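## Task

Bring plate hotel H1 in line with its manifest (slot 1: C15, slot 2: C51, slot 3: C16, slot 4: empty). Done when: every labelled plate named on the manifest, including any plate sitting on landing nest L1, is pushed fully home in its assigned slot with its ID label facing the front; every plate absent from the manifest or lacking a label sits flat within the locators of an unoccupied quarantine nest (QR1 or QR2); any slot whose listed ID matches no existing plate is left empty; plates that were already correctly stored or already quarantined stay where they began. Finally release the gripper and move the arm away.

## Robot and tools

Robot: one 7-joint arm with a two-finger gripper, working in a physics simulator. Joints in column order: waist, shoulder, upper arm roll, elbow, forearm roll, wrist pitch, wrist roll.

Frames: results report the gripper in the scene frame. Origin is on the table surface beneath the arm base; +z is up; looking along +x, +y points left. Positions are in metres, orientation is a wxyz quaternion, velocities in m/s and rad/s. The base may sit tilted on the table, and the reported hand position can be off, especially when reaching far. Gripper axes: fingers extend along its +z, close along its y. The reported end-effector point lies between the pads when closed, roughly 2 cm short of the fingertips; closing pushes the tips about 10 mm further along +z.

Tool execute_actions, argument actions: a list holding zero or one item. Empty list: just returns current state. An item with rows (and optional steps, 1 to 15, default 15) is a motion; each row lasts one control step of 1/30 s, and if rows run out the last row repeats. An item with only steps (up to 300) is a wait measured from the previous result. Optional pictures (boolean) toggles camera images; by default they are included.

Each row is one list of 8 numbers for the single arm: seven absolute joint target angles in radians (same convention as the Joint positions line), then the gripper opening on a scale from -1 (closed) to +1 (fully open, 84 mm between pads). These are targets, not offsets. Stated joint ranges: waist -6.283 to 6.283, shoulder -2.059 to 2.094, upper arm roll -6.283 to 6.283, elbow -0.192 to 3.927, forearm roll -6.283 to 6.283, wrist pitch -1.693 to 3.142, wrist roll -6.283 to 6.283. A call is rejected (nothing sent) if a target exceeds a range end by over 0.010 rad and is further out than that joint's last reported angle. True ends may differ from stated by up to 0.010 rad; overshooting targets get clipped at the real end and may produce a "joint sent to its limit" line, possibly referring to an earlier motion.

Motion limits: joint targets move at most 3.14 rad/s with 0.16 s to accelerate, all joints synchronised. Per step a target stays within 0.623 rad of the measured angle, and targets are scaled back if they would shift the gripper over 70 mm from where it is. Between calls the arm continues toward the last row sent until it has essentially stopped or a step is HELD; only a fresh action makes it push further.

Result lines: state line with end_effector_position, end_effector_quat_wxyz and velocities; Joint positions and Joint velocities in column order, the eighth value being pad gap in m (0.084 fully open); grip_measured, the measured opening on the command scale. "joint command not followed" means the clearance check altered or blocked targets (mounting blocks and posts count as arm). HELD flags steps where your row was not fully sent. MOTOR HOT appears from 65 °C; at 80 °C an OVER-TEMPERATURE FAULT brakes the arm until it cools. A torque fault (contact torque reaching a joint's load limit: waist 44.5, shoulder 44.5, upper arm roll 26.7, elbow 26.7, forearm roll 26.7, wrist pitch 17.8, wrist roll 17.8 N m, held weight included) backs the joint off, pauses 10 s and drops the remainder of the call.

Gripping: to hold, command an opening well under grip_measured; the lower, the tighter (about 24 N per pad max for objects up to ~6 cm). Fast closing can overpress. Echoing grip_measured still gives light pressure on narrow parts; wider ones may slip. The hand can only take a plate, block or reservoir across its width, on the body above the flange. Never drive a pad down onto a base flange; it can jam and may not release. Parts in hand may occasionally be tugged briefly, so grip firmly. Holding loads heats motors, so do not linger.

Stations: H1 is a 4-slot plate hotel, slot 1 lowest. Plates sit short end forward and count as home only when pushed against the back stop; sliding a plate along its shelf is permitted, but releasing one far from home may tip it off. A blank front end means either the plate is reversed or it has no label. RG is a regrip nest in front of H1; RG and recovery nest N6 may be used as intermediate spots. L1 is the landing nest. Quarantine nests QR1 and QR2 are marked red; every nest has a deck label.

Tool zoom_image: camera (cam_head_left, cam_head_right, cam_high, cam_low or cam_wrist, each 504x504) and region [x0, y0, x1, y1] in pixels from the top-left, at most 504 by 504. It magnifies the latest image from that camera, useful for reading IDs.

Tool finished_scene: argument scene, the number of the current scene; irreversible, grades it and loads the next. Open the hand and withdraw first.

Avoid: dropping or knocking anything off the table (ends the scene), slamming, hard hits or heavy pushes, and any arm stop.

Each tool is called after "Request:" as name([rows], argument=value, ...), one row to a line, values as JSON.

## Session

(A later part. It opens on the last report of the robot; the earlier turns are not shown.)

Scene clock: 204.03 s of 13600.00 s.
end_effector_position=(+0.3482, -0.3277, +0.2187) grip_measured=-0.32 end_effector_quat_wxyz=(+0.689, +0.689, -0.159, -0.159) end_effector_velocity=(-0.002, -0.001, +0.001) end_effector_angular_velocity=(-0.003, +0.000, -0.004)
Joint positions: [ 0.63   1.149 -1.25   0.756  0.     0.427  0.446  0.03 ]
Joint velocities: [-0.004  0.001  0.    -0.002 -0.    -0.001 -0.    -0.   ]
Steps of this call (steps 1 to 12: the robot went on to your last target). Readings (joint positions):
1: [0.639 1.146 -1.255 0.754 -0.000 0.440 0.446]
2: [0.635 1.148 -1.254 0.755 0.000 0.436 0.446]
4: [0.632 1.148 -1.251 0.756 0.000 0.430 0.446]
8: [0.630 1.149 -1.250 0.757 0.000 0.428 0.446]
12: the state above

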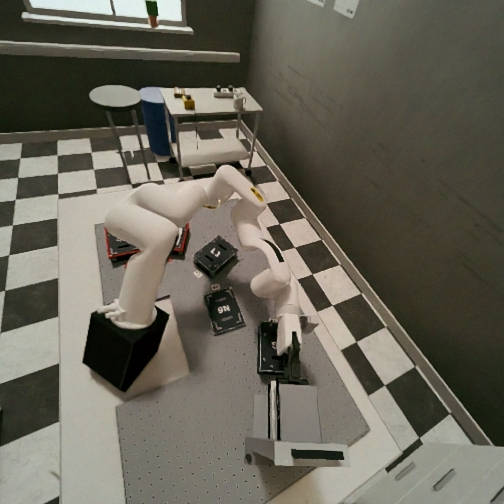

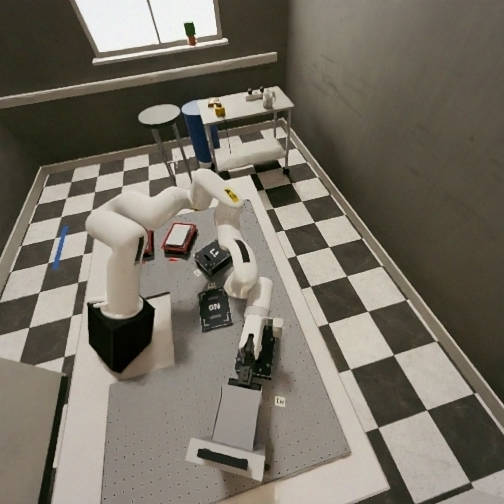

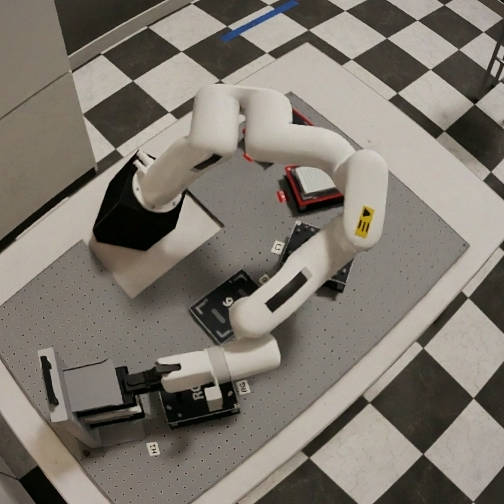

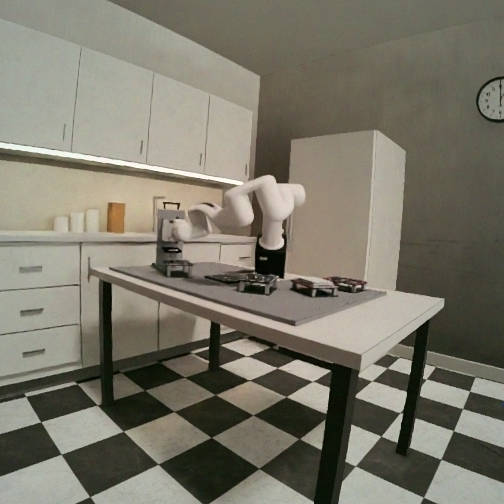

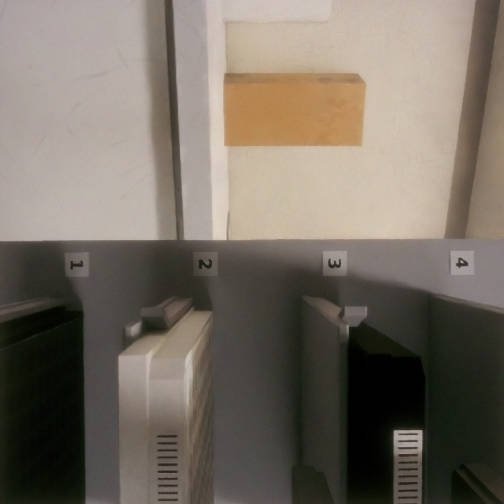

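Request:
execute_actions([
  {"rows":[[0.6240,1.1506,-1.2484,0.7559,0,0.4225,0.4459,-0.35],[0.6180,1.1522,-1.2464,0.7559,0,0.4168,0.4453,-0.4],[0.6138,1.1533,-1.2451,0.7559,0,0.4129,0.4449,-0.45],[0.6138,1.1533,-1.2451,0.7559,0,0.4129,0.4449,-0.5],[0.6138,1.1533,-1.2451,0.7559,0,0.4129,0.4449,-0.53],[0.6138,1.1533,-1.2451,0.7559,0,0.4129,0.4449,-0.56],[0.6138,1.1533,-1.2451,0.7559,0,0.4129,0.4449,-0.6],[0.6138,1.1533,-1.2451,0.7559,0,0.4129,0.4449,-0.65],[0.6138,1.1533,-1.2451,0.7559,0,0.4129,0.4449,-0.72],[0.6138,1.1533,-1.2451,0.7559,0,0.4129,0.4449,-0.8],[0.6138,1.1533,-1.2451,0.7559,0,0.4129,0.4449,-0.9],[0.6138,1.1533,-1.2451,0.7559,0,0.4129,0.4449,-1],[0.6200,1.1514,-1.2477,0.7555,0,0.4184,0.4449,-1],[0.6290,1.1487,-1.2514,0.7549,0,0.4265,0.4449,-1],[0.6370,1.1463,-1.2547,0.7544,0,0.4336,0.4449,-1]],"steps":15},
], pictures=false)

Request:
execute_actions([
  {"rows":[[0.6415,1.1450,-1.2566,0.7541,0,0.4376,0.4449,-1],[0.6415,1.1450,-1.2566,0.7541,0,0.4376,0.4449,-1],[0.6415,1.1450,-1.2566,0.7541,0,0.4376,0.4449,-1],[0.6415,1.1450,-1.2566,0.7541,0,0.4376,0.4449,-1],[0.6415,1.1450,-1.2566,0.7541,0,0.4376,0.4449,-1],[0.6415,1.1450,-1.2566,0.7541,0,0.4376,0.4449,-0.85],[0.6415,1.1450,-1.2566,0.7541,0,0.4376,0.4449,-0.7],[0.6415,1.1450,-1.2566,0.7541,0,0.4376,0.4449,-0.6],[0.6415,1.1450,-1.2566,0.7541,0,0.4376,0.4449,-0.52],[0.6415,1.1450,-1.2566,0.7541,0,0.4376,0.4449,-0.47],[0.6415,1.1450,-1.2566,0.7541,0,0.4376,0.4449,-0.47],[0.6340,1.1473,-1.2535,0.7546,0,0.4309,0.4449,-0.47],[0.6240,1.1503,-1.2494,0.7553,0,0.4220,0.4449,-0.47],[0.6150,1.1530,-1.2457,0.7559,0,0.4140,0.4449,-0.47],[0.6107,1.1543,-1.2439,0.7562,0,0.4102,0.4449,-0.47]],"steps":15},
], pictures=false)

Request:
execute_actions([
  {"steps":10},
])

Request:
zoom_image(camera="cam_wrist", region=[252, 280, 504, 504])

Scene clock: 312.17 s of 13600.00 s.
end_effector_position=(+0.3457, -0.3314, +0.2201) grip_measured=-0.70 end_effector_quat_wxyz=(+0.689, +0.689, -0.159, -0.159) end_effector_velocity=(+0.011, +0.032, +0.002) end_effector_angular_velocity=(-0.005, +0.001, -0.010)
Joint positions: [ 0.618  1.152 -1.247  0.755 -0.     0.418  0.445  0.013]
Joint velocities: [ 0.108 -0.033 -0.045 -0.014  0.001  0.101 -0.001 -0.   ]
Steps of this call (steps 1 to 30: the robot went on to your last target; steps 31 to 90: nothing new was sent; then 104.63 s passed at rest; steps 91 to 105: all 15 steps of this action). Readings (joint positions):
91: [0.629 1.149 -1.250 0.756 -0.000 0.427 0.446]
92: [0.628 1.150 -1.250 0.756 -0.000 0.426 0.446]
94: [0.623 1.151 -1.248 0.756 -0.000 0.421 0.446]
98: [0.615 1.153 -1.246 0.755 0.000 0.415 0.445]
105: the state above

Scene clock: 312.67 s of 13600.00 s.
end_effector_position=(+0.3490, -0.3271, +0.2189) grip_measured=-0.49 end_effector_quat_wxyz=(+0.689, +0.690, -0.158, -0.158) end_effector_velocity=(-0.027, -0.050, +0.002) end_effector_angular_velocity=(-0.006, +0.001, -0.009)
Joint positions: [ 0.632  1.148 -1.252  0.756  0.     0.428  0.445  0.023]
Joint velocities: [-0.169  0.051  0.067  0.009 -0.001 -0.142  0.001  0.003]
Steps of this call (steps 1 to 15: all 15 steps of this action). Readings (joint positions):
1: [0.622 1.151 -1.249 0.755 -0.000 0.422 0.445]
2: [0.627 1.149 -1.251 0.754 -0.000 0.426 0.445]
4: [0.636 1.147 -1.254 0.755 -0.000 0.432 0.445]
8: [0.641 1.145 -1.256 0.754 -0.000 0.437 0.445]
15: the state above

Scene clock: 313.00 s of 13600.00 s.
end_effector_position=(+0.3454, -0.3332, +0.2195) grip_measured=-0.49 end_effector_quat_wxyz=(+0.689, +0.689, -0.159, -0.159) end_effector_velocity=(-0.000, -0.001, -0.000) end_effector_angular_velocity=(+0.000, +0.000, +0.001)
Joint positions: [ 0.611  1.154 -1.244  0.756  0.     0.41   0.445  0.023]
Joint velocities: [-0.003  0.001  0.001 -0.     0.    -0.004 -0.001  0.   ]
Steps of this call (steps 1 to 10: the robot went on to your last target). Readings (joint positions):
1: [0.626 1.150 -1.250 0.756 0.000 0.423 0.445]
2: [0.621 1.151 -1.248 0.756 0.000 0.419 0.445]
4: [0.614 1.153 -1.246 0.755 0.000 0.414 0.445]
8: [0.611 1.154 -1.244 0.756 0.000 0.411 0.445]
10: the state above

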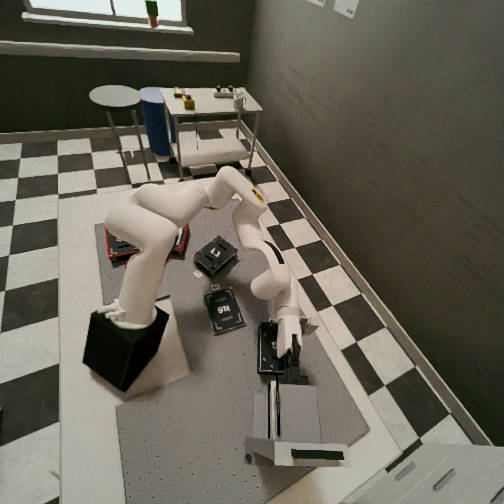

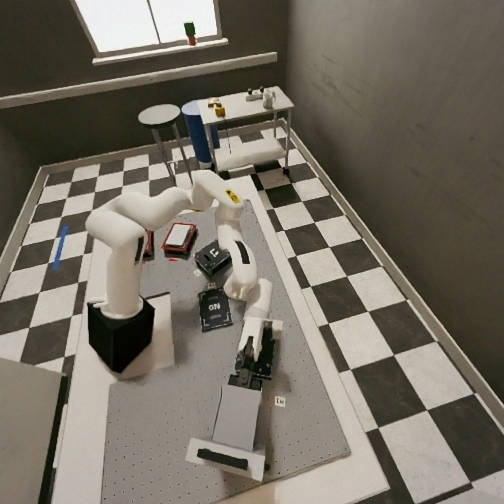

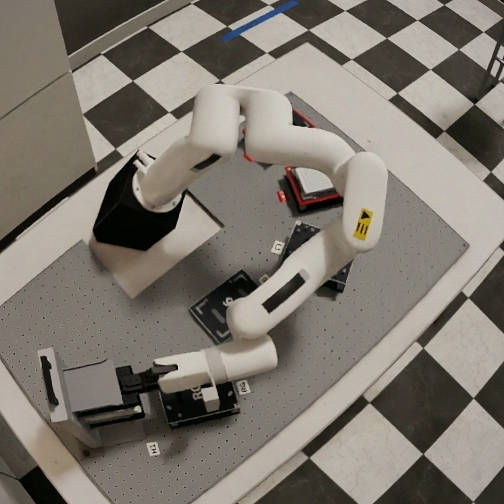

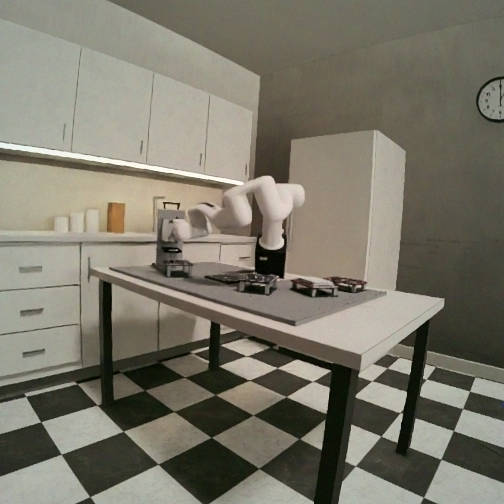

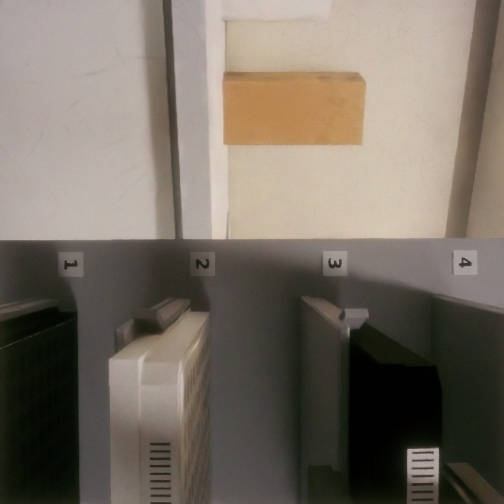

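Region (252, 280, 504, 504) of cam_wrist's 504x504 image, scaled by 2.000, with more detail than that image has.

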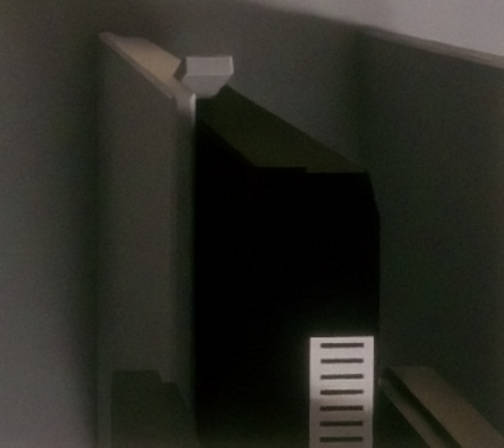

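Request:
execute_actions([
  {"rows":[[0.6107,1.1543,-1.2439,0.7562,0,0.4102,0.4449,-0.55],[0.6107,1.1543,-1.2439,0.7562,0,0.4102,0.4449,-0.6],[0.6107,1.1543,-1.2439,0.7562,0,0.4102,0.4449,-0.65],[0.6107,1.1543,-1.2439,0.7562,0,0.4102,0.4449,-0.72],[0.6107,1.1543,-1.2439,0.7562,0,0.4102,0.4449,-0.8],[0.6107,1.1543,-1.2439,0.7562,0,0.4102,0.4449,-0.9],[0.6107,1.1543,-1.2439,0.7562,0,0.4102,0.4449,-1],[0.6107,1.1543,-1.2439,0.7562,0,0.4102,0.4449,-1],[0.6126,1.1519,-1.2498,0.7522,0,0.4085,0.4395,-1],[0.6148,1.1489,-1.2568,0.7473,0,0.4065,0.4330,-1],[0.6170,1.1460,-1.2638,0.7425,0,0.4045,0.4265,-1],[0.6181,1.1445,-1.2673,0.7401,0,0.4035,0.4232,-1],[0.6277,1.1418,-1.2714,0.7393,0,0.4119,0.4232,-1],[0.6435,1.1375,-1.2781,0.7383,0,0.4258,0.4232,-1],[0.6685,1.1309,-1.2887,0.7372,0,0.4482,0.4232,-1]],"steps":15},
], pictures=false)

Request:
execute_actions([
  {"rows":[[0.6990,1.1231,-1.3018,0.7367,0,0.4764,0.4232,-1],[0.7289,1.1158,-1.3148,0.7373,0,0.5049,0.4232,-1],[0.7581,1.1090,-1.3276,0.7389,0,0.5336,0.4232,-1],[0.7866,1.1027,-1.3403,0.7416,0,0.5626,0.4232,-1],[0.8143,1.0969,-1.3528,0.7453,0,0.5918,0.4232,-1],[0.8414,1.0916,-1.3651,0.7501,0,0.6213,0.4232,-1],[0.8678,1.0868,-1.3772,0.7559,0,0.6510,0.4232,-1],[0.8935,1.0825,-1.3893,0.7627,0,0.6810,0.4232,-1],[0.9135,1.0794,-1.3987,0.7690,0,0.7051,0.4232,-1],[0.9258,1.0776,-1.4046,0.7732,0,0.7203,0.4232,-1],[0.9307,1.0770,-1.4070,0.7749,0,0.7264,0.4232,-1],[0.9371,1.0763,-1.4219,0.7681,0,0.7252,0.4114,-1],[0.9466,1.0751,-1.4442,0.7579,0,0.7235,0.3936,-1],[0.9594,1.0736,-1.4740,0.7443,0,0.7211,0.3699,-1],[0.9721,1.0721,-1.5037,0.7306,0,0.7188,0.3462,-1]],"steps":15},
], pictures=false)

Request:
execute_actions([
  {"rows":[[0.9836,1.0708,-1.5305,0.7184,0,0.7167,0.3249,-1],[0.9912,1.0699,-1.5484,0.7102,0,0.7153,0.3107,-1],[0.9944,1.0695,-1.5558,0.7068,0,0.7147,0.3048,-1],[0.9944,1.0695,-1.5558,0.7068,0,0.7147,0.3048,-1],[0.9944,1.0695,-1.5558,0.7068,0,0.7147,0.3048,-1],[0.9866,1.0695,-1.5520,0.7041,0,0.7052,0.3048,-1],[0.9734,1.0697,-1.5456,0.6998,0,0.6894,0.3048,-1],[0.9546,1.0701,-1.5365,0.6941,0,0.6672,0.3048,-1],[0.9269,1.0711,-1.5233,0.6870,0,0.6359,0.3048,-1],[0.8983,1.0725,-1.5096,0.6811,0,0.6047,0.3048,-1],[0.8689,1.0745,-1.4957,0.6761,0,0.5738,0.3048,-1],[0.8386,1.0769,-1.4813,0.6723,0,0.5430,0.3048,-1],[0.8073,1.0797,-1.4667,0.6695,0,0.5125,0.3048,-1],[0.7752,1.0831,-1.4517,0.6679,0,0.4822,0.3048,-1],[0.7423,1.0869,-1.4363,0.6672,0,0.4522,0.3048,-1]],"steps":15},
], pictures=false)

Request:
execute_actions([
  {"rows":[[0.7084,1.0912,-1.4206,0.6677,0,0.4223,0.3048,-1],[0.6841,1.0945,-1.4094,0.6687,0,0.4016,0.3048,-1],[0.6666,1.0970,-1.4013,0.6697,0,0.3868,0.3048,-1],[0.6559,1.0986,-1.3964,0.6704,0,0.3780,0.3048,-1],[0.6524,1.0991,-1.3948,0.6707,0,0.3750,0.3048,-1],[0.6524,1.0991,-1.3948,0.6707,0,0.3750,0.3048,-1],[0.6524,1.0991,-1.3948,0.6707,0,0.3750,0.3048,-1],[0.6524,1.0991,-1.3948,0.6707,0,0.3750,0.3048,-1],[0.6524,1.0991,-1.3948,0.6707,0,0.3750,0.3048,-1],[0.6512,1.1007,-1.3898,0.6730,0,0.3759,0.3094,-1],[0.6500,1.1023,-1.3848,0.6753,0,0.3769,0.3141,-1],[0.6487,1.1039,-1.3799,0.6775,0,0.3778,0.3187,-1],[0.6475,1.1055,-1.3749,0.6798,0,0.3788,0.3234,-1],[0.6463,1.1071,-1.3699,0.6821,0,0.3797,0.3280,-1]],"steps":15},
], pictures=false)

Request:
execute_actions([
  {"rows":[[0.6463,1.1071,-1.3699,0.6821,0,0.3797,0.3280,-1],[0.6463,1.1071,-1.3699,0.6821,0,0.3797,0.3280,-1],[0.6463,1.1071,-1.3699,0.6821,0,0.3797,0.3280,-1],[0.6463,1.1071,-1.3699,0.6821,0,0.3797,0.3280,-0.85],[0.6463,1.1071,-1.3699,0.6821,0,0.3797,0.3280,-0.72],[0.6463,1.1071,-1.3699,0.6821,0,0.3797,0.3280,-0.66],[0.6463,1.1071,-1.3699,0.6821,0,0.3797,0.3280,-0.6],[0.6463,1.1071,-1.3699,0.6821,0,0.3797,0.3280,-0.53],[0.6463,1.1071,-1.3699,0.6821,0,0.3797,0.3280,-0.47],[0.6463,1.1071,-1.3699,0.6821,0,0.3797,0.3280,-0.47]],"steps":13},
])

Request:
zoom_image(camera="cam_wrist", region=[252, 280, 504, 504])

Request:
zoom_image(camera="cam_high", region=[30, 330, 200, 470])

Scene clock: 353.10 s of 13600.00 s.
end_effector_position=(+0.3457, -0.3315, +0.2279) grip_measured=-0.70 end_effector_quat_wxyz=(+0.689, +0.689, -0.160, -0.159) end_effector_velocity=(+0.017, +0.052, +0.042) end_effector_angular_velocity=(-0.027, -0.008, -0.030)
Joint positions: [ 0.623  1.145 -1.265  0.743  0.     0.412  0.428  0.013]
Joint velocities: [ 0.205 -0.079 -0.16  -0.07  -0.     0.167 -0.059 -0.   ]
Steps of this call (steps 1 to 30: the robot went on to your last target; steps 31 to 90: nothing new was sent; then 36.60 s passed at rest; steps 91 to 105: all 15 steps of this action). Readings (joint positions):
91: [0.611 1.154 -1.244 0.756 -0.000 0.410 0.445]
92: [0.611 1.154 -1.244 0.756 0.000 0.410 0.445]
94: [0.611 1.154 -1.244 0.756 0.000 0.410 0.445]
98: [0.611 1.154 -1.245 0.756 -0.000 0.410 0.445]
105: the state above

Scene clock: 353.60 s of 13600.00 s.
end_effector_position=(+0.3941, -0.2375, +0.2354) grip_measured=-0.70 end_effector_quat_wxyz=(+0.689, +0.690, -0.155, -0.158) end_effector_velocity=(+0.016, +0.052, +0.157) end_effector_angular_velocity=(-0.030, +0.020, -0.035)
Joint positions: [ 0.929  1.078 -1.419  0.764  0.     0.708  0.406  0.013]
Joint velocities: [ 0.331 -0.044 -0.479 -0.164 -0.     0.178 -0.327  0.   ]
Steps of this call (steps 1 to 15: all 15 steps of this action). Readings (joint positions):
1: [0.632 1.142 -1.271 0.741 0.000 0.419 0.427]
2: [0.645 1.138 -1.278 0.739 0.000 0.431 0.425]
4: [0.684 1.127 -1.295 0.738 0.000 0.466 0.424]
8: [0.788 1.103 -1.340 0.746 0.000 0.565 0.423]
15: the state above

Scene clock: 354.10 s of 13600.00 s.
end_effector_position=(+0.3736, -0.2757, +0.2824) grip_measured=-0.70 end_effector_quat_wxyz=(+0.689, +0.689, -0.159, -0.159) end_effector_velocity=(-0.126, -0.247, +0.011) end_effector_angular_velocity=(-0.021, -0.004, -0.026)
Joint positions: [ 0.862  1.076 -1.492  0.678 -0.     0.57   0.305  0.013]
Joint velocities: [-0.833  0.065  0.377 -0.119  0.    -0.825 -0.005  0.   ]
Steps of this call (steps 1 to 15: all 15 steps of this action). Readings (joint positions):
1: [0.939 1.077 -1.437 0.757 0.000 0.712 0.393]
2: [0.950 1.075 -1.459 0.748 0.000 0.715 0.378]
4: [0.969 1.073 -1.505 0.728 0.000 0.716 0.345]
8: [0.983 1.070 -1.546 0.708 0.000 0.707 0.313]
15: the state above

Scene clock: 354.60 s of 13600.00 s.
end_effector_position=(+0.3461, -0.3329, +0.2775) grip_measured=-0.70 end_effector_quat_wxyz=(+0.689, +0.689, -0.159, -0.158) end_effector_velocity=(-0.005, -0.004, -0.040) end_effector_angular_velocity=(-0.013, -0.002, -0.009)
Joint positions: [ 0.651  1.103 -1.382  0.678 -0.     0.379  0.318  0.013]
Joint velocities: [-0.041  0.044  0.111  0.048 -0.     0.016  0.106  0.006]
Steps of this call (steps 1 to 15: all 15 steps of this action). Readings (joint positions):
1: [0.834 1.078 -1.479 0.674 -0.000 0.542 0.305]
2: [0.804 1.081 -1.465 0.672 -0.000 0.514 0.305]
4: [0.745 1.088 -1.438 0.669 -0.000 0.459 0.305]
8: [0.669 1.097 -1.404 0.669 -0.000 0.394 0.305]
15: the state above

Scene clock: 355.03 s of 13600.00 s.
end_effector_position=(+0.3454, -0.3332, +0.2724) grip_measured=-0.49 end_effector_quat_wxyz=(+0.689, +0.689, -0.158, -0.159) end_effector_velocity=(-0.002, -0.001, +0.003) end_effector_angular_velocity=(-0.007, -0.005, -0.005)
Joint positions: [ 0.647  1.107 -1.369  0.682  0.     0.379  0.328  0.022]
Joint velocities: [-0.003  0.001 -0.005 -0.002  0.     0.001  0.002  0.006]
Steps of this call (steps 1 to 13: all 13 steps of this action). Readings (joint positions):
1: [0.650 1.105 -1.379 0.679 -0.000 0.379 0.321]
2: [0.649 1.106 -1.377 0.680 -0.000 0.380 0.324]
4: [0.647 1.107 -1.374 0.681 -0.000 0.380 0.326]
8: [0.647 1.107 -1.369 0.682 -0.000 0.379 0.327]
13: the state above

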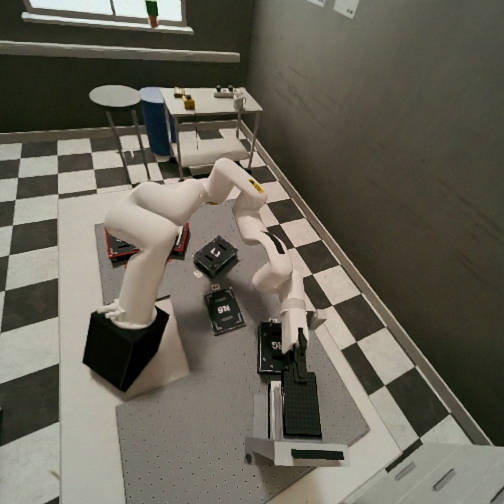

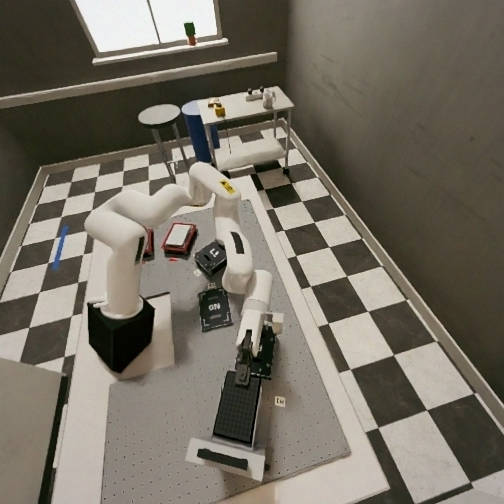

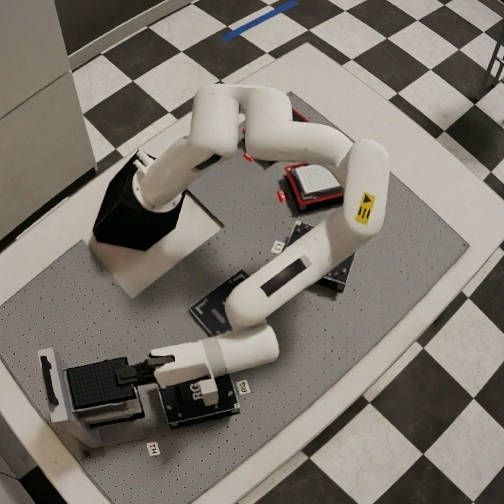

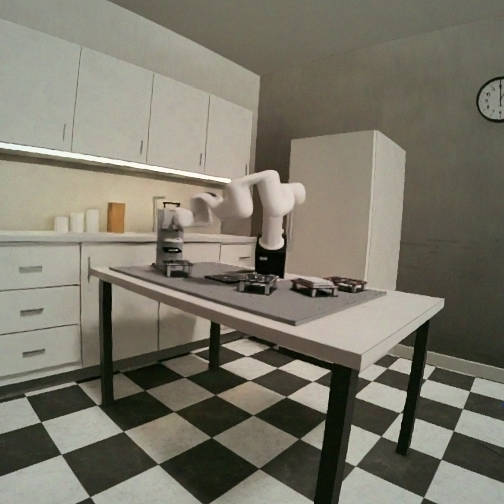

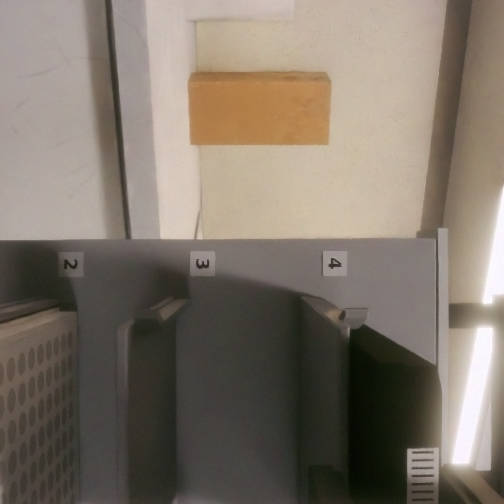

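Region (252, 280, 504, 504) of cam_wrist's 504x504 image, scaled by 2.000, with more detail than that image has.

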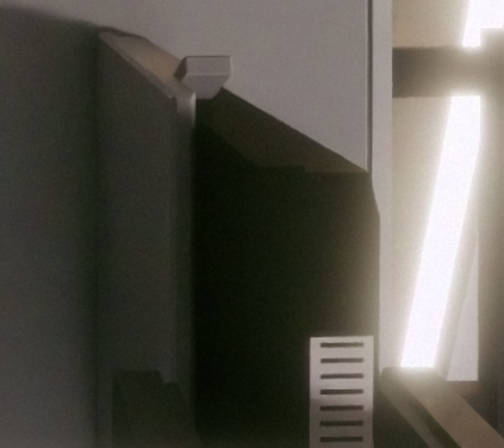

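Region (30, 330, 200, 470) of cam_high's 504x504 image, scaled by 2.965, with more detail than that image has; it fills the top 415 rows of this view, and the rest is white.

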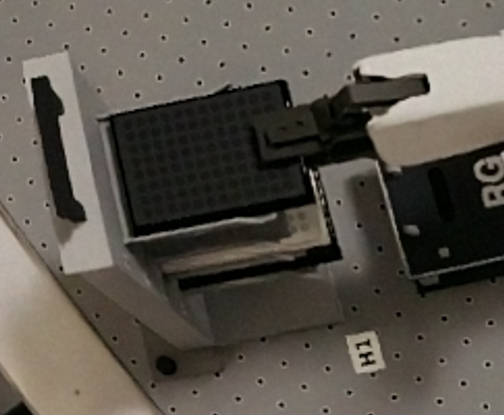

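Request:
execute_actions([
  {"rows":[[0.6614,1.1046,-1.3767,0.6811,0,0.3923,0.328,-0.4],[0.6897,1.1000,-1.3895,0.6796,0,0.4165,0.328,-0.33],[0.7223,1.0950,-1.4044,0.6788,0,0.4451,0.328,-0.3],[0.7494,1.0911,-1.4168,0.6789,0,0.4696,0.328,-0.3],[0.7668,1.0887,-1.4248,0.6794,0,0.4857,0.328,-0.3],[0.7668,1.0887,-1.4248,0.6794,0,0.4857,0.328,-0.3],[0.7629,1.0915,-1.4138,0.6854,0,0.4877,0.3375,-0.3],[0.7561,1.0965,-1.3946,0.6959,0,0.4912,0.3540,-0.3],[0.7463,1.1036,-1.3671,0.7109,0,0.4962,0.3777,-0.3],[0.7366,1.1106,-1.3397,0.7260,0,0.5011,0.4014,-0.3],[0.7269,1.1177,-1.3122,0.7410,0,0.5061,0.4251,-0.3],[0.7181,1.1241,-1.2875,0.7545,0,0.5106,0.4464,-0.3],[0.7074,1.1335,-1.2632,0.7735,0,0.5172,0.4670,-0.3],[0.6967,1.1429,-1.2389,0.7924,0,0.5238,0.4877,-0.3],[0.6861,1.1522,-1.2146,0.8114,0,0.5305,0.5083,-0.3]],"steps":15},
], pictures=false)

Request:
execute_actions([
  {"rows":[[0.6764,1.1607,-1.1927,0.8284,0,0.5364,0.5269,-0.3],[0.6690,1.1672,-1.1757,0.8417,0,0.5411,0.5413,-0.3],[0.6647,1.1710,-1.1660,0.8493,0,0.5437,0.5496,-0.3],[0.6647,1.1710,-1.1660,0.8493,0,0.5437,0.5496,-0.3],[0.6545,1.1751,-1.1622,0.8490,0,0.5332,0.5496,-0.3],[0.6393,1.1813,-1.1564,0.8487,0,0.5174,0.5496,-0.3],[0.6133,1.1921,-1.1467,0.8492,0,0.4915,0.5496,-0.3],[0.5975,1.1988,-1.1408,0.8499,0,0.4761,0.5496,-0.3],[0.5842,1.2046,-1.1360,0.8508,0,0.4633,0.5496,-0.3],[0.5735,1.2092,-1.1321,0.8517,0,0.4531,0.5496,-0.3],[0.5735,1.2092,-1.1321,0.8517,0,0.4531,0.5496,-0.3],[0.5735,1.2092,-1.1321,0.8517,0,0.4531,0.5496,-0.38],[0.5735,1.2092,-1.1321,0.8517,0,0.4531,0.5496,-0.46],[0.5735,1.2092,-1.1321,0.8517,0,0.4531,0.5496,-0.53],[0.5735,1.2092,-1.1321,0.8517,0,0.4531,0.5496,-0.59]],"steps":15},
], pictures=false)

Request:
execute_actions([
  {"rows":[[0.5735,1.2092,-1.1321,0.8517,0,0.4531,0.5496,-0.65],[0.5735,1.2092,-1.1321,0.8517,0,0.4531,0.5496,-0.72],[0.5735,1.2092,-1.1321,0.8517,0,0.4531,0.5496,-0.82],[0.5735,1.2092,-1.1321,0.8517,0,0.4531,0.5496,-0.95],[0.5795,1.2066,-1.1343,0.8512,0,0.4589,0.5496,-1],[0.5879,1.2030,-1.1373,0.8506,0,0.4669,0.5496,-1],[0.5946,1.2000,-1.1398,0.8501,0,0.4733,0.5496,-1],[0.5975,1.1988,-1.1408,0.8499,0,0.4761,0.5496,-1],[0.5975,1.1988,-1.1408,0.8499,0,0.4761,0.5496,-1],[0.5975,1.1988,-1.1408,0.8499,0,0.4761,0.5496,-1],[0.5975,1.1988,-1.1408,0.8499,0,0.4761,0.5496,-1],[0.5975,1.1988,-1.1408,0.8499,0,0.4761,0.5496,-0.85],[0.5975,1.1988,-1.1408,0.8499,0,0.4761,0.5496,-0.7],[0.5975,1.1988,-1.1408,0.8499,0,0.4761,0.5496,-0.6],[0.5975,1.1988,-1.1408,0.8499,0,0.4761,0.5496,-0.52]],"steps":15},
], pictures=false)

Request:
execute_actions([
  {"rows":[[0.5975,1.1988,-1.1408,0.8499,0,0.4761,0.5496,-0.47],[0.5975,1.1988,-1.1408,0.8499,0,0.4761,0.5496,-0.47],[0.5908,1.2017,-1.1384,0.8504,0,0.4697,0.5496,-0.47],[0.5820,1.2055,-1.1352,0.8511,0,0.4613,0.5496,-0.47],[0.5745,1.2088,-1.1325,0.8517,0,0.4542,0.5496,-0.47],[0.5708,1.2104,-1.1311,0.8520,0,0.4506,0.5496,-0.47],[0.5708,1.2104,-1.1311,0.8520,0,0.4506,0.5496,-0.47],[0.5708,1.2104,-1.1311,0.8520,0,0.4506,0.5496,-0.47],[0.5708,1.2104,-1.1311,0.8520,0,0.4506,0.5496,-0.5],[0.5708,1.2104,-1.1311,0.8520,0,0.4506,0.5496,-0.54],[0.5708,1.2104,-1.1311,0.8520,0,0.4506,0.5496,-0.59],[0.5708,1.2104,-1.1311,0.8520,0,0.4506,0.5496,-0.65],[0.5708,1.2104,-1.1311,0.8520,0,0.4506,0.5496,-0.72],[0.5708,1.2104,-1.1311,0.8520,0,0.4506,0.5496,-0.8],[0.5708,1.2104,-1.1311,0.8520,0,0.4506,0.5496,-0.9]],"steps":15},
])

Request:
zoom_image(camera="cam_wrist", region=[252, 280, 504, 504])

Request:
execute_actions([
  {"rows":[[0.5708,1.2104,-1.1311,0.8520,0,0.4506,0.5496,-1],[0.5708,1.2104,-1.1311,0.8520,0,0.4506,0.5496,-1],[0.5732,1.2069,-1.1374,0.8459,0,0.4480,0.5438,-1],[0.5816,1.2006,-1.1468,0.8383,0,0.4502,0.5370,-1],[0.5955,1.1920,-1.1582,0.8303,0,0.4575,0.5302,-1],[0.6174,1.1833,-1.1665,0.8291,0,0.4784,0.5302,-1],[0.6443,1.1728,-1.1768,0.8285,0,0.5048,0.5302,-1],[0.6733,1.1618,-1.1881,0.8289,0,0.5341,0.5302,-1],[0.7016,1.1514,-1.1994,0.8306,0,0.5637,0.5302,-1],[0.7268,1.1425,-1.2096,0.8331,0,0.5909,0.5302,-1],[0.7513,1.1341,-1.2198,0.8367,0,0.6184,0.5302,-1],[0.7753,1.1262,-1.2300,0.8413,0,0.6462,0.5302,-1],[0.7988,1.1188,-1.2401,0.8469,0,0.6742,0.5302,-1],[0.8217,1.1118,-1.2502,0.8535,0,0.7025,0.5302,-1],[0.8396,1.1067,-1.2582,0.8596,0,0.7254,0.5302,-1]],"steps":15},
], pictures=false)

Request:
execute_actions([
  {"rows":[[0.8506,1.1036,-1.2632,0.8637,0,0.7397,0.5302,-1],[0.8550,1.1023,-1.2652,0.8653,0,0.7455,0.5302,-1],[0.8626,1.0998,-1.2794,0.8563,0,0.7436,0.5195,-1],[0.8739,1.0960,-1.3007,0.8427,0,0.7407,0.5035,-1],[0.8891,1.0909,-1.3290,0.8246,0,0.7369,0.4821,-1],[0.9042,1.0859,-1.3574,0.8065,0,0.7331,0.4607,-1],[0.9178,1.0813,-1.3829,0.7903,0,0.7296,0.4414,-1],[0.9269,1.0783,-1.3999,0.7794,0,0.7274,0.4286,-1],[0.9307,1.0770,-1.4070,0.7749,0,0.7264,0.4232,-1],[0.9307,1.0770,-1.4070,0.7749,0,0.7264,0.4232,-1],[0.9307,1.0770,-1.4070,0.7749,0,0.7264,0.4232,-1],[0.9234,1.0780,-1.4034,0.7723,0,0.7172,0.4232,-1],[0.9110,1.0798,-1.3975,0.7682,0,0.7021,0.4232,-1],[0.8960,1.0821,-1.3904,0.7635,0,0.6840,0.4232,-1],[0.8796,1.0856,-1.3766,0.7645,0,0.6702,0.4294,-1]],"steps":15},
], pictures=false)

Request:
execute_actions([
  {"rows":[[0.8660,1.0888,-1.3642,0.7663,0,0.6594,0.4356,-1],[0.8512,1.0920,-1.3543,0.7655,0,0.6451,0.4387,-1],[0.8329,1.0956,-1.3460,0.7615,0,0.6244,0.4387,-1],[0.8060,1.1012,-1.3339,0.7568,0,0.5951,0.4387,-1],[0.7786,1.1074,-1.3215,0.7531,0,0.5660,0.4387,-1],[0.7506,1.1141,-1.3092,0.7504,0,0.5373,0.4387,-1],[0.7219,1.1213,-1.2967,0.7488,0,0.5088,0.4387,-1],[0.6914,1.1300,-1.2812,0.7501,0,0.4812,0.4412,-1],[0.6615,1.1382,-1.2685,0.7506,0,0.4533,0.4412,-1],[0.6369,1.1452,-1.2583,0.7518,0,0.4311,0.4412,-1],[0.6214,1.1498,-1.2518,0.7528,0,0.4174,0.4412,-1],[0.6120,1.1526,-1.2479,0.7535,0,0.4092,0.4412,-1],[0.6076,1.1553,-1.2426,0.7565,0,0.4075,0.4449,-1]],"steps":15},
], pictures=false)

Request:
execute_actions([
  {"rows":[[0.6076,1.1553,-1.2426,0.7565,0,0.4075,0.4449,-1],[0.6076,1.1553,-1.2426,0.7565,0,0.4075,0.4449,-1],[0.6076,1.1553,-1.2426,0.7565,0,0.4075,0.4449,-1],[0.6076,1.1553,-1.2426,0.7565,0,0.4075,0.4449,-1],[0.6076,1.1553,-1.2426,0.7565,0,0.4075,0.4449,-0.85],[0.6076,1.1553,-1.2426,0.7565,0,0.4075,0.4449,-0.72],[0.6076,1.1553,-1.2426,0.7565,0,0.4075,0.4449,-0.64],[0.6076,1.1553,-1.2426,0.7565,0,0.4075,0.4449,-0.56],[0.6076,1.1553,-1.2426,0.7565,0,0.4075,0.4449,-0.47],[0.6076,1.1553,-1.2426,0.7565,0,0.4075,0.4449,-0.47],[0.6231,1.1505,-1.2490,0.7552,0,0.4211,0.4449,-0.47],[0.6476,1.1432,-1.2591,0.7538,0,0.4431,0.4449,-0.47],[0.6717,1.1363,-1.2692,0.7530,0,0.4653,0.4449,-0.47],[0.6895,1.1313,-1.2767,0.7528,0,0.4820,0.4449,-0.47],[0.6983,1.1289,-1.2804,0.7530,0,0.4904,0.4449,-0.47]],"steps":15},
], pictures=false)

Request:
execute_actions([
  {"rows":[[0.6983,1.1289,-1.2804,0.7530,0,0.4904,0.4449,-0.47],[0.6983,1.1289,-1.2804,0.7530,0,0.4904,0.4449,-0.47],[0.6983,1.1289,-1.2804,0.7530,0,0.4904,0.4449,-0.47],[0.6983,1.1289,-1.2804,0.7530,0,0.4904,0.4449,-0.5],[0.6983,1.1289,-1.2804,0.7530,0,0.4904,0.4449,-0.6],[0.6983,1.1289,-1.2804,0.7530,0,0.4904,0.4449,-0.75],[0.6983,1.1289,-1.2804,0.7530,0,0.4904,0.4449,-0.9],[0.6983,1.1289,-1.2804,0.7530,0,0.4904,0.4449,-1],[0.6983,1.1289,-1.2804,0.7530,0,0.4904,0.4449,-1],[0.6895,1.1313,-1.2767,0.7528,0,0.4820,0.4449,-1],[0.6821,1.1334,-1.2736,0.7529,0,0.4751,0.4449,-1],[0.6762,1.1350,-1.2711,0.7529,0,0.4695,0.4449,-1],[0.6702,1.1367,-1.2686,0.7530,0,0.4639,0.4449,-1],[0.6657,1.1380,-1.2667,0.7531,0,0.4597,0.4449,-1],[0.6612,1.1393,-1.2648,0.7533,0,0.4555,0.4449,-1]],"steps":15},
], pictures=false)

Request:
execute_actions([
  {"steps":12},
])

Request:
zoom_image(camera="cam_wrist", region=[252, 280, 504, 504])

Scene clock: 475.53 s of 13600.00 s.
end_effector_position=(+0.3620, -0.3018, +0.2274) grip_measured=-0.32 end_effector_quat_wxyz=(+0.690, +0.689, -0.158, -0.159) end_effector_velocity=(+0.005, +0.004, -0.289) end_effector_angular_velocity=(+0.001, +0.021, +0.004)
Joint positions: [ 0.723  1.12  -1.308  0.745 -0.     0.507  0.428  0.03 ]
Joint velocities: [-0.261  0.223  0.709  0.455 -0.     0.17   0.595  0.   ]
Steps of this call (steps 1 to 15: the robot went on to your last target; steps 16 to 90: nothing new was sent; then 117.00 s passed at rest; steps 91 to 105: all 15 steps of this action). Readings (joint positions):
91: [0.647 1.107 -1.370 0.682 -0.000 0.380 0.328]
92: [0.649 1.107 -1.371 0.682 -0.000 0.383 0.328]
94: [0.668 1.104 -1.381 0.680 -0.000 0.401 0.328]
98: [0.740 1.093 -1.410 0.682 0.000 0.461 0.330]
105: the state above

Scene clock: 476.03 s of 13600.00 s.
end_effector_position=(+0.3452, -0.3312, +0.1687) grip_measured=-0.52 end_effector_quat_wxyz=(+0.690, +0.687, -0.161, -0.160) end_effector_velocity=(+0.000, -0.023, -0.017) end_effector_angular_velocity=(+0.030, +0.000, +0.036)
Joint positions: [ 0.578  1.207 -1.136  0.849  0.     0.461  0.549  0.021]
Joint velocities: [-0.075  0.036  0.045  0.029 -0.001 -0.094  0.005 -0.084]
Steps of this call (steps 1 to 15: all 15 steps of this action). Readings (joint positions):
1: [0.714 1.128 -1.284 0.761 -0.000 0.512 0.448]
2: [0.705 1.136 -1.260 0.778 -0.000 0.518 0.468]
4: [0.686 1.152 -1.216 0.811 -0.000 0.530 0.505]
8: [0.654 1.174 -1.167 0.843 -0.000 0.523 0.541]
15: the state above

Scene clock: 476.53 s of 13600.00 s.
end_effector_position=(+0.3497, -0.3246, +0.1665) grip_measured=-0.66 end_effector_quat_wxyz=(+0.689, +0.689, -0.159, -0.159) end_effector_velocity=(+0.002, +0.004, -0.004) end_effector_angular_velocity=(+0.008, -0.003, +0.000)
Joint positions: [ 0.597  1.199 -1.141  0.85   0.     0.475  0.55   0.015]
Joint velocities: [ 0.007 -0.007  0.003  0.002  0.004  0.006 -0.     0.093]
Steps of this call (steps 1 to 15: all 15 steps of this action). Readings (joint positions):
1: [0.577 1.207 -1.135 0.850 0.000 0.458 0.549]
2: [0.576 1.208 -1.134 0.851 0.000 0.456 0.549]
4: [0.575 1.208 -1.133 0.852 -0.000 0.455 0.549]
8: [0.582 1.206 -1.136 0.850 -0.000 0.462 0.550]
15: the state above

Scene clock: 477.03 s of 13600.00 s.
end_effector_position=(+0.3453, -0.3332, +0.1667) grip_measured=-0.70 end_effector_quat_wxyz=(+0.689, +0.689, -0.159, -0.159) end_effector_velocity=(-0.001, -0.003, +0.007) end_effector_angular_velocity=(-0.012, -0.006, -0.004)
Joint positions: [ 0.571  1.21  -1.132  0.852 -0.     0.451  0.55   0.013]
Joint velocities: [-0.005  0.002 -0.011 -0.004 -0.    -0.002 -0.001 -0.001]
Steps of this call (steps 1 to 15: all 15 steps of this action). Readings (joint positions):
1: [0.597 1.199 -1.140 0.850 0.000 0.475 0.550]
2: [0.597 1.199 -1.140 0.850 0.000 0.475 0.550]
4: [0.596 1.199 -1.140 0.851 0.000 0.474 0.550]
8: [0.579 1.207 -1.134 0.851 0.000 0.459 0.550]
15: the state above

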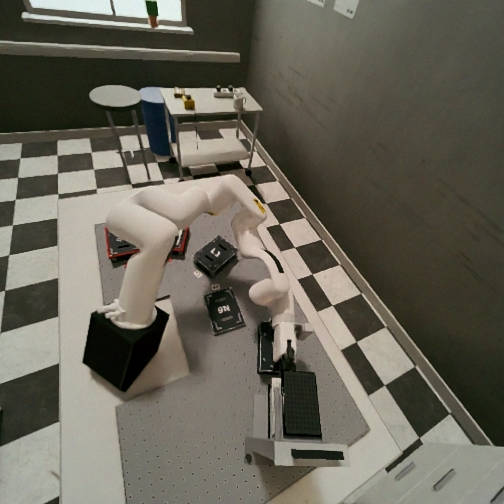

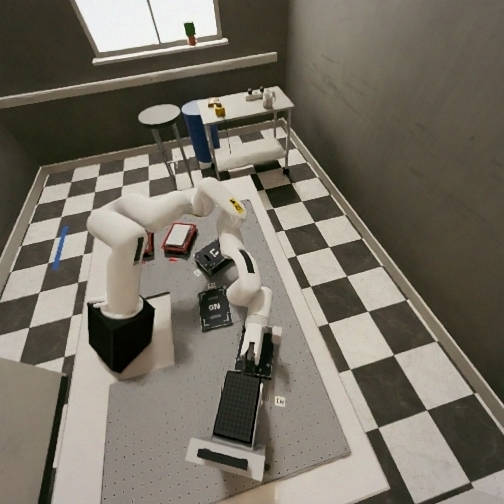

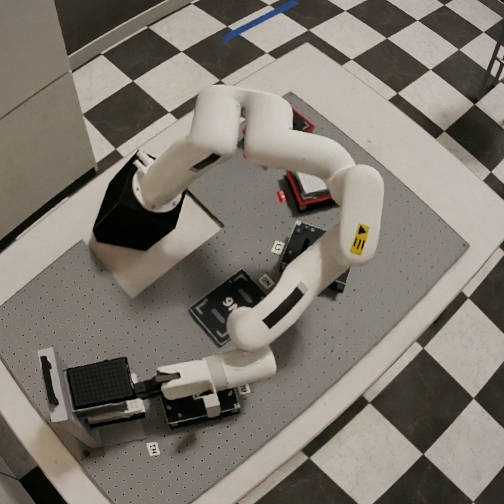

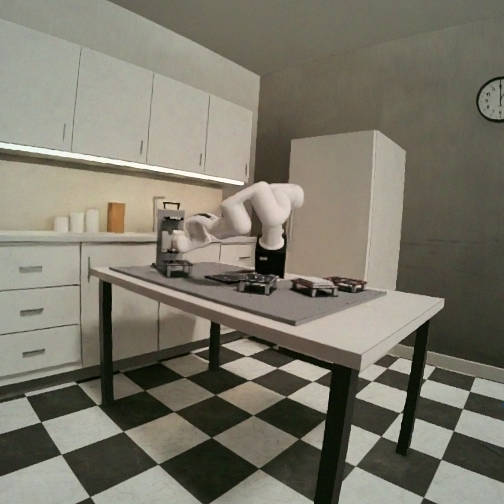

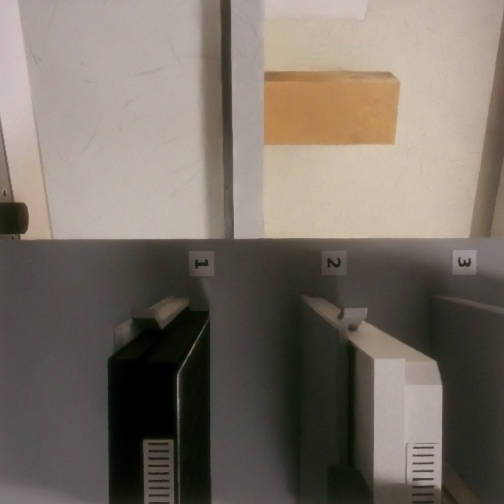

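Region (252, 280, 504, 504) of cam_wrist's 504x504 image, scaled by 2.000, with more detail than that image has.

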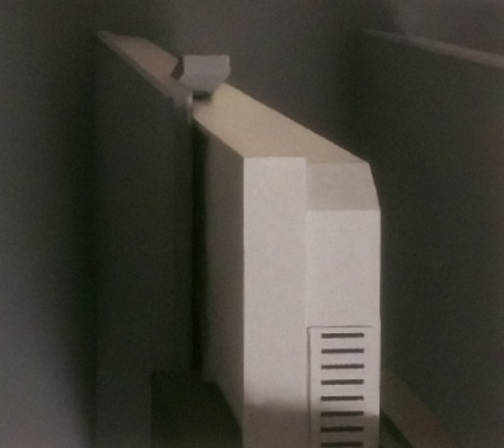

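Scene clock: 477.53 s of 13600.00 s.
end_effector_position=(+0.3759, -0.2735, +0.1757) grip_measured=-0.71 end_effector_quat_wxyz=(+0.689, +0.690, -0.158, -0.158) end_effector_velocity=(+0.128, +0.260, -0.000) end_effector_angular_velocity=(+0.005, +0.001, +0.007)
Joint positions: [ 0.752  1.135 -1.219  0.841  0.     0.62   0.531  0.013]
Joint velocities: [ 0.707 -0.236 -0.299  0.119 -0.001  0.794 -0.004 -0.   ]
Steps of this call (steps 1 to 15: all 15 steps of this action). Readings (joint positions):
1: [0.571 1.210 -1.132 0.852 -0.000 0.451 0.550]
2: [0.571 1.210 -1.132 0.852 -0.000 0.451 0.550]
4: [0.572 1.210 -1.133 0.850 -0.000 0.450 0.548]
8: [0.598 1.194 -1.154 0.835 0.000 0.467 0.536]
15: the state above

Scene clock: 478.03 s of 13600.00 s.
end_effector_position=(+0.3920, -0.2383, +0.2279) grip_measured=-0.71 end_effector_quat_wxyz=(+0.689, +0.689, -0.159, -0.158) end_effector_velocity=(-0.033, -0.071, -0.002) end_effector_angular_velocity=(+0.032, +0.033, +0.028)
Joint positions: [ 0.915  1.08  -1.396  0.775  0.     0.712  0.428  0.013]
Joint velocities: [-0.176  0.025  0.084 -0.09  -0.    -0.278 -0.042  0.   ]
Steps of this call (steps 1 to 15: all 15 steps of this action). Readings (joint positions):
1: [0.775 1.127 -1.229 0.846 0.000 0.646 0.530]
2: [0.796 1.120 -1.239 0.851 0.000 0.671 0.530]
4: [0.831 1.110 -1.255 0.858 0.000 0.709 0.528]
8: [0.880 1.094 -1.315 0.830 0.000 0.731 0.489]
15: the state above

Scene clock: 478.53 s of 13600.00 s.
end_effector_position=(+0.3470, -0.3273, +0.2222) grip_measured=-0.71 end_effector_quat_wxyz=(+0.690, +0.687, -0.161, -0.160) end_effector_velocity=(-0.058, -0.104, -0.011) end_effector_angular_velocity=(+0.000, -0.000, -0.008)
Joint positions: [ 0.632  1.147 -1.257  0.752 -0.     0.433  0.442  0.013]
Joint velocities: [-0.361  0.112  0.174  0.025 -0.001 -0.315  0.027 -0.001]
Steps of this call (steps 1 to 15: all 15 steps of this action). Readings (joint positions):
1: [0.908 1.081 -1.392 0.772 0.000 0.702 0.427]
2: [0.897 1.083 -1.386 0.770 0.000 0.691 0.429]
4: [0.872 1.088 -1.369 0.766 -0.000 0.665 0.433]
8: [0.797 1.104 -1.330 0.757 -0.000 0.585 0.438]
15: the state above

Scene clock: 479.03 s of 13600.00 s.
end_effector_position=(+0.3493, -0.3240, +0.2201) grip_measured=-0.49 end_effector_quat_wxyz=(+0.689, +0.688, -0.160, -0.159) end_effector_velocity=(+0.079, +0.136, -0.004) end_effector_angular_velocity=(+0.010, -0.006, +0.030)
Joint positions: [ 0.643  1.145 -1.258  0.754  0.     0.44   0.445  0.023]
Joint velocities: [ 0.458 -0.134 -0.192 -0.01  -0.001  0.396 -0.     0.002]
Steps of this call (steps 1 to 15: all 15 steps of this action). Readings (joint positions):
1: [0.623 1.150 -1.252 0.753 -0.000 0.424 0.443]
2: [0.617 1.152 -1.249 0.754 -0.000 0.418 0.444]
4: [0.612 1.154 -1.246 0.756 -0.000 0.412 0.444]
8: [0.609 1.155 -1.244 0.756 -0.000 0.409 0.445]
15: the state above

Scene clock: 479.53 s of 13600.00 s.
end_effector_position=(+0.3550, -0.3133, +0.2196) grip_measured=-1.00 end_effector_quat_wxyz=(+0.689, +0.689, -0.159, -0.159) end_effector_velocity=(-0.028, -0.048, +0.004) end_effector_angular_velocity=(-0.009, +0.001, -0.015)
Joint positions: [ 0.678  1.134 -1.272  0.753 -0.     0.472  0.445  0.   ]
Joint velocities: [-0.157  0.044  0.063 -0.005  0.    -0.137 -0.     0.   ]
Steps of this call (steps 1 to 15: all 15 steps of this action). Readings (joint positions):
1: [0.658 1.140 -1.264 0.754 0.000 0.454 0.445]
2: [0.672 1.136 -1.269 0.754 0.000 0.465 0.445]
4: [0.689 1.131 -1.275 0.755 0.000 0.479 0.445]
8: [0.697 1.129 -1.280 0.753 0.000 0.488 0.445]
15: the state above

Scene clock: 479.93 s of 13600.00 s.
end_effector_position=(+0.3527, -0.3184, +0.2195) grip_measured=-1.00 end_effector_quat_wxyz=(+0.689, +0.689, -0.159, -0.159) end_effector_velocity=(-0.001, -0.001, +0.000) end_effector_angular_velocity=(+0.000, +0.000, -0.001)
Joint positions: [ 0.661  1.139 -1.265  0.753 -0.     0.456  0.445  0.   ]
Joint velocities: [-0.002  0.     0.    -0.001  0.    -0.002 -0.001  0.   ]
Steps of this call (steps 1 to 12: the robot went on to your last target). Readings (joint positions):
1: [0.673 1.136 -1.270 0.753 -0.000 0.467 0.445]
2: [0.669 1.137 -1.268 0.753 0.000 0.464 0.445]
4: [0.664 1.138 -1.266 0.753 0.000 0.459 0.445]
8: [0.662 1.139 -1.265 0.753 -0.000 0.456 0.445]
12: the state above

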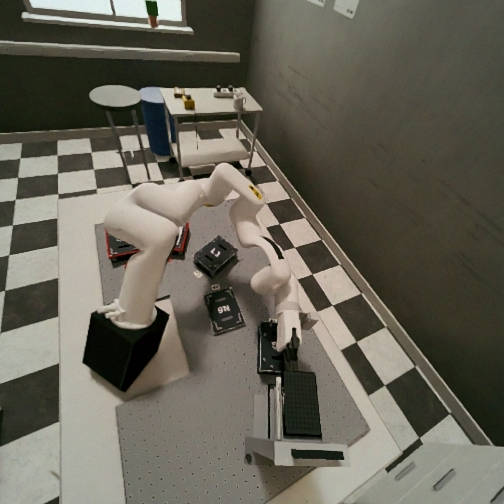

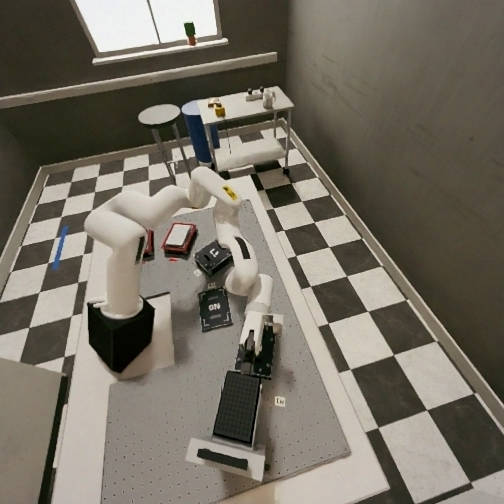

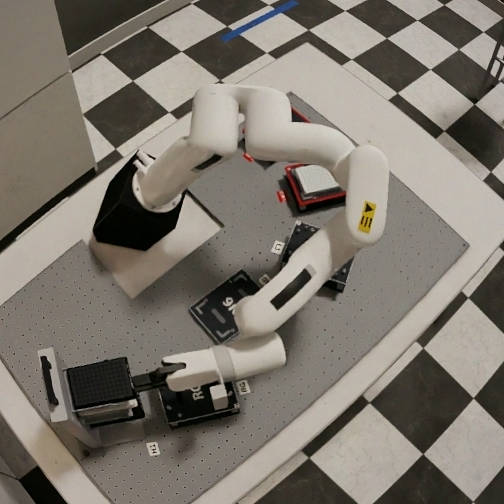

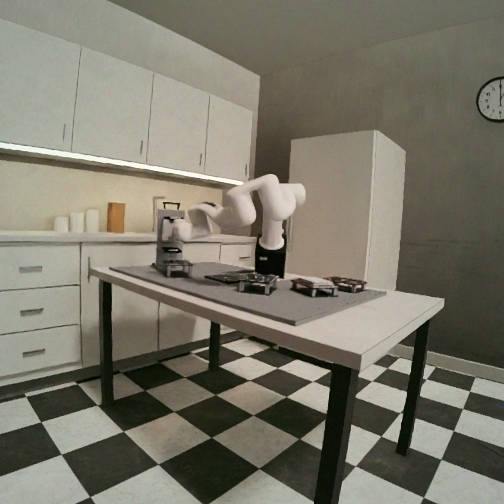

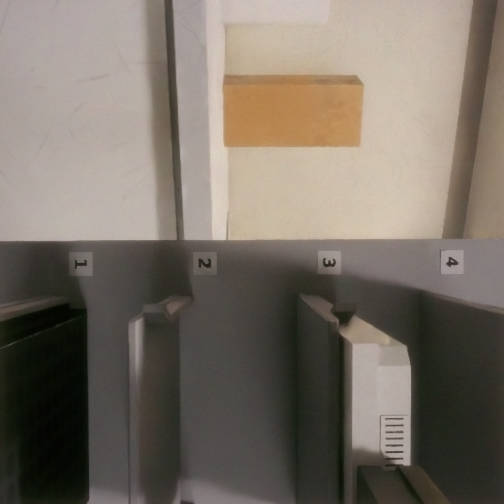

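Region (252, 280, 504, 504) of cam_wrist's 504x504 image, scaled by 2.000, with more detail than that image has.

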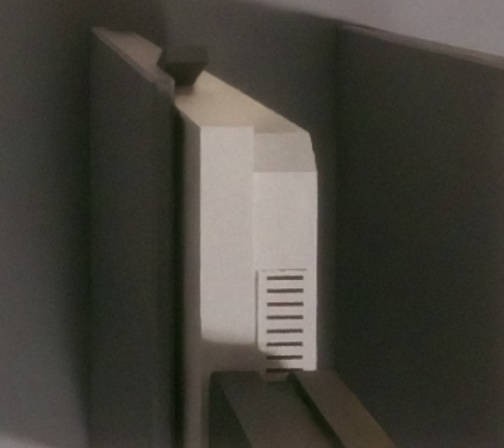

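Request:
execute_actions([
  {"rows":[[0.6582,1.1402,-1.2635,0.7534,0,0.4527,0.4449,-1],[0.6567,1.1406,-1.2629,0.7534,0,0.4513,0.4449,-1],[0.6552,1.1410,-1.2623,0.7535,0,0.4500,0.4449,-1],[0.6536,1.1415,-1.2616,0.7535,0,0.4486,0.4449,-1]],"steps":13},
], pictures=false)

Scene clock: 491.93 s of 13600.00 s.
end_effector_position=(+0.3522, -0.3202, +0.2192) grip_measured=-1.00 end_effector_quat_wxyz=(+0.689, +0.689, -0.158, -0.158) end_effector_velocity=(-0.001, -0.001, -0.000) end_effector_angular_velocity=(-0.000, +0.000, -0.000)
Joint positions: [ 0.655  1.141 -1.262  0.754 -0.     0.449  0.445  0.   ]
Joint velocities: [-0.002  0.001  0.001 -0.     0.    -0.002  0.     0.   ]
Steps of this call (steps 1 to 30: the robot went on to your last target; steps 31 to 90: nothing new was sent; then 8.57 s passed at rest; steps 91 to 103: all 13 steps of this action). Readings (joint positions):
91: [0.661 1.139 -1.265 0.753 0.000 0.455 0.445]
92: [0.661 1.139 -1.265 0.753 -0.000 0.455 0.445]
94: [0.658 1.140 -1.264 0.753 -0.000 0.453 0.445]
98: [0.656 1.141 -1.262 0.754 -0.000 0.450 0.445]
103: the state above


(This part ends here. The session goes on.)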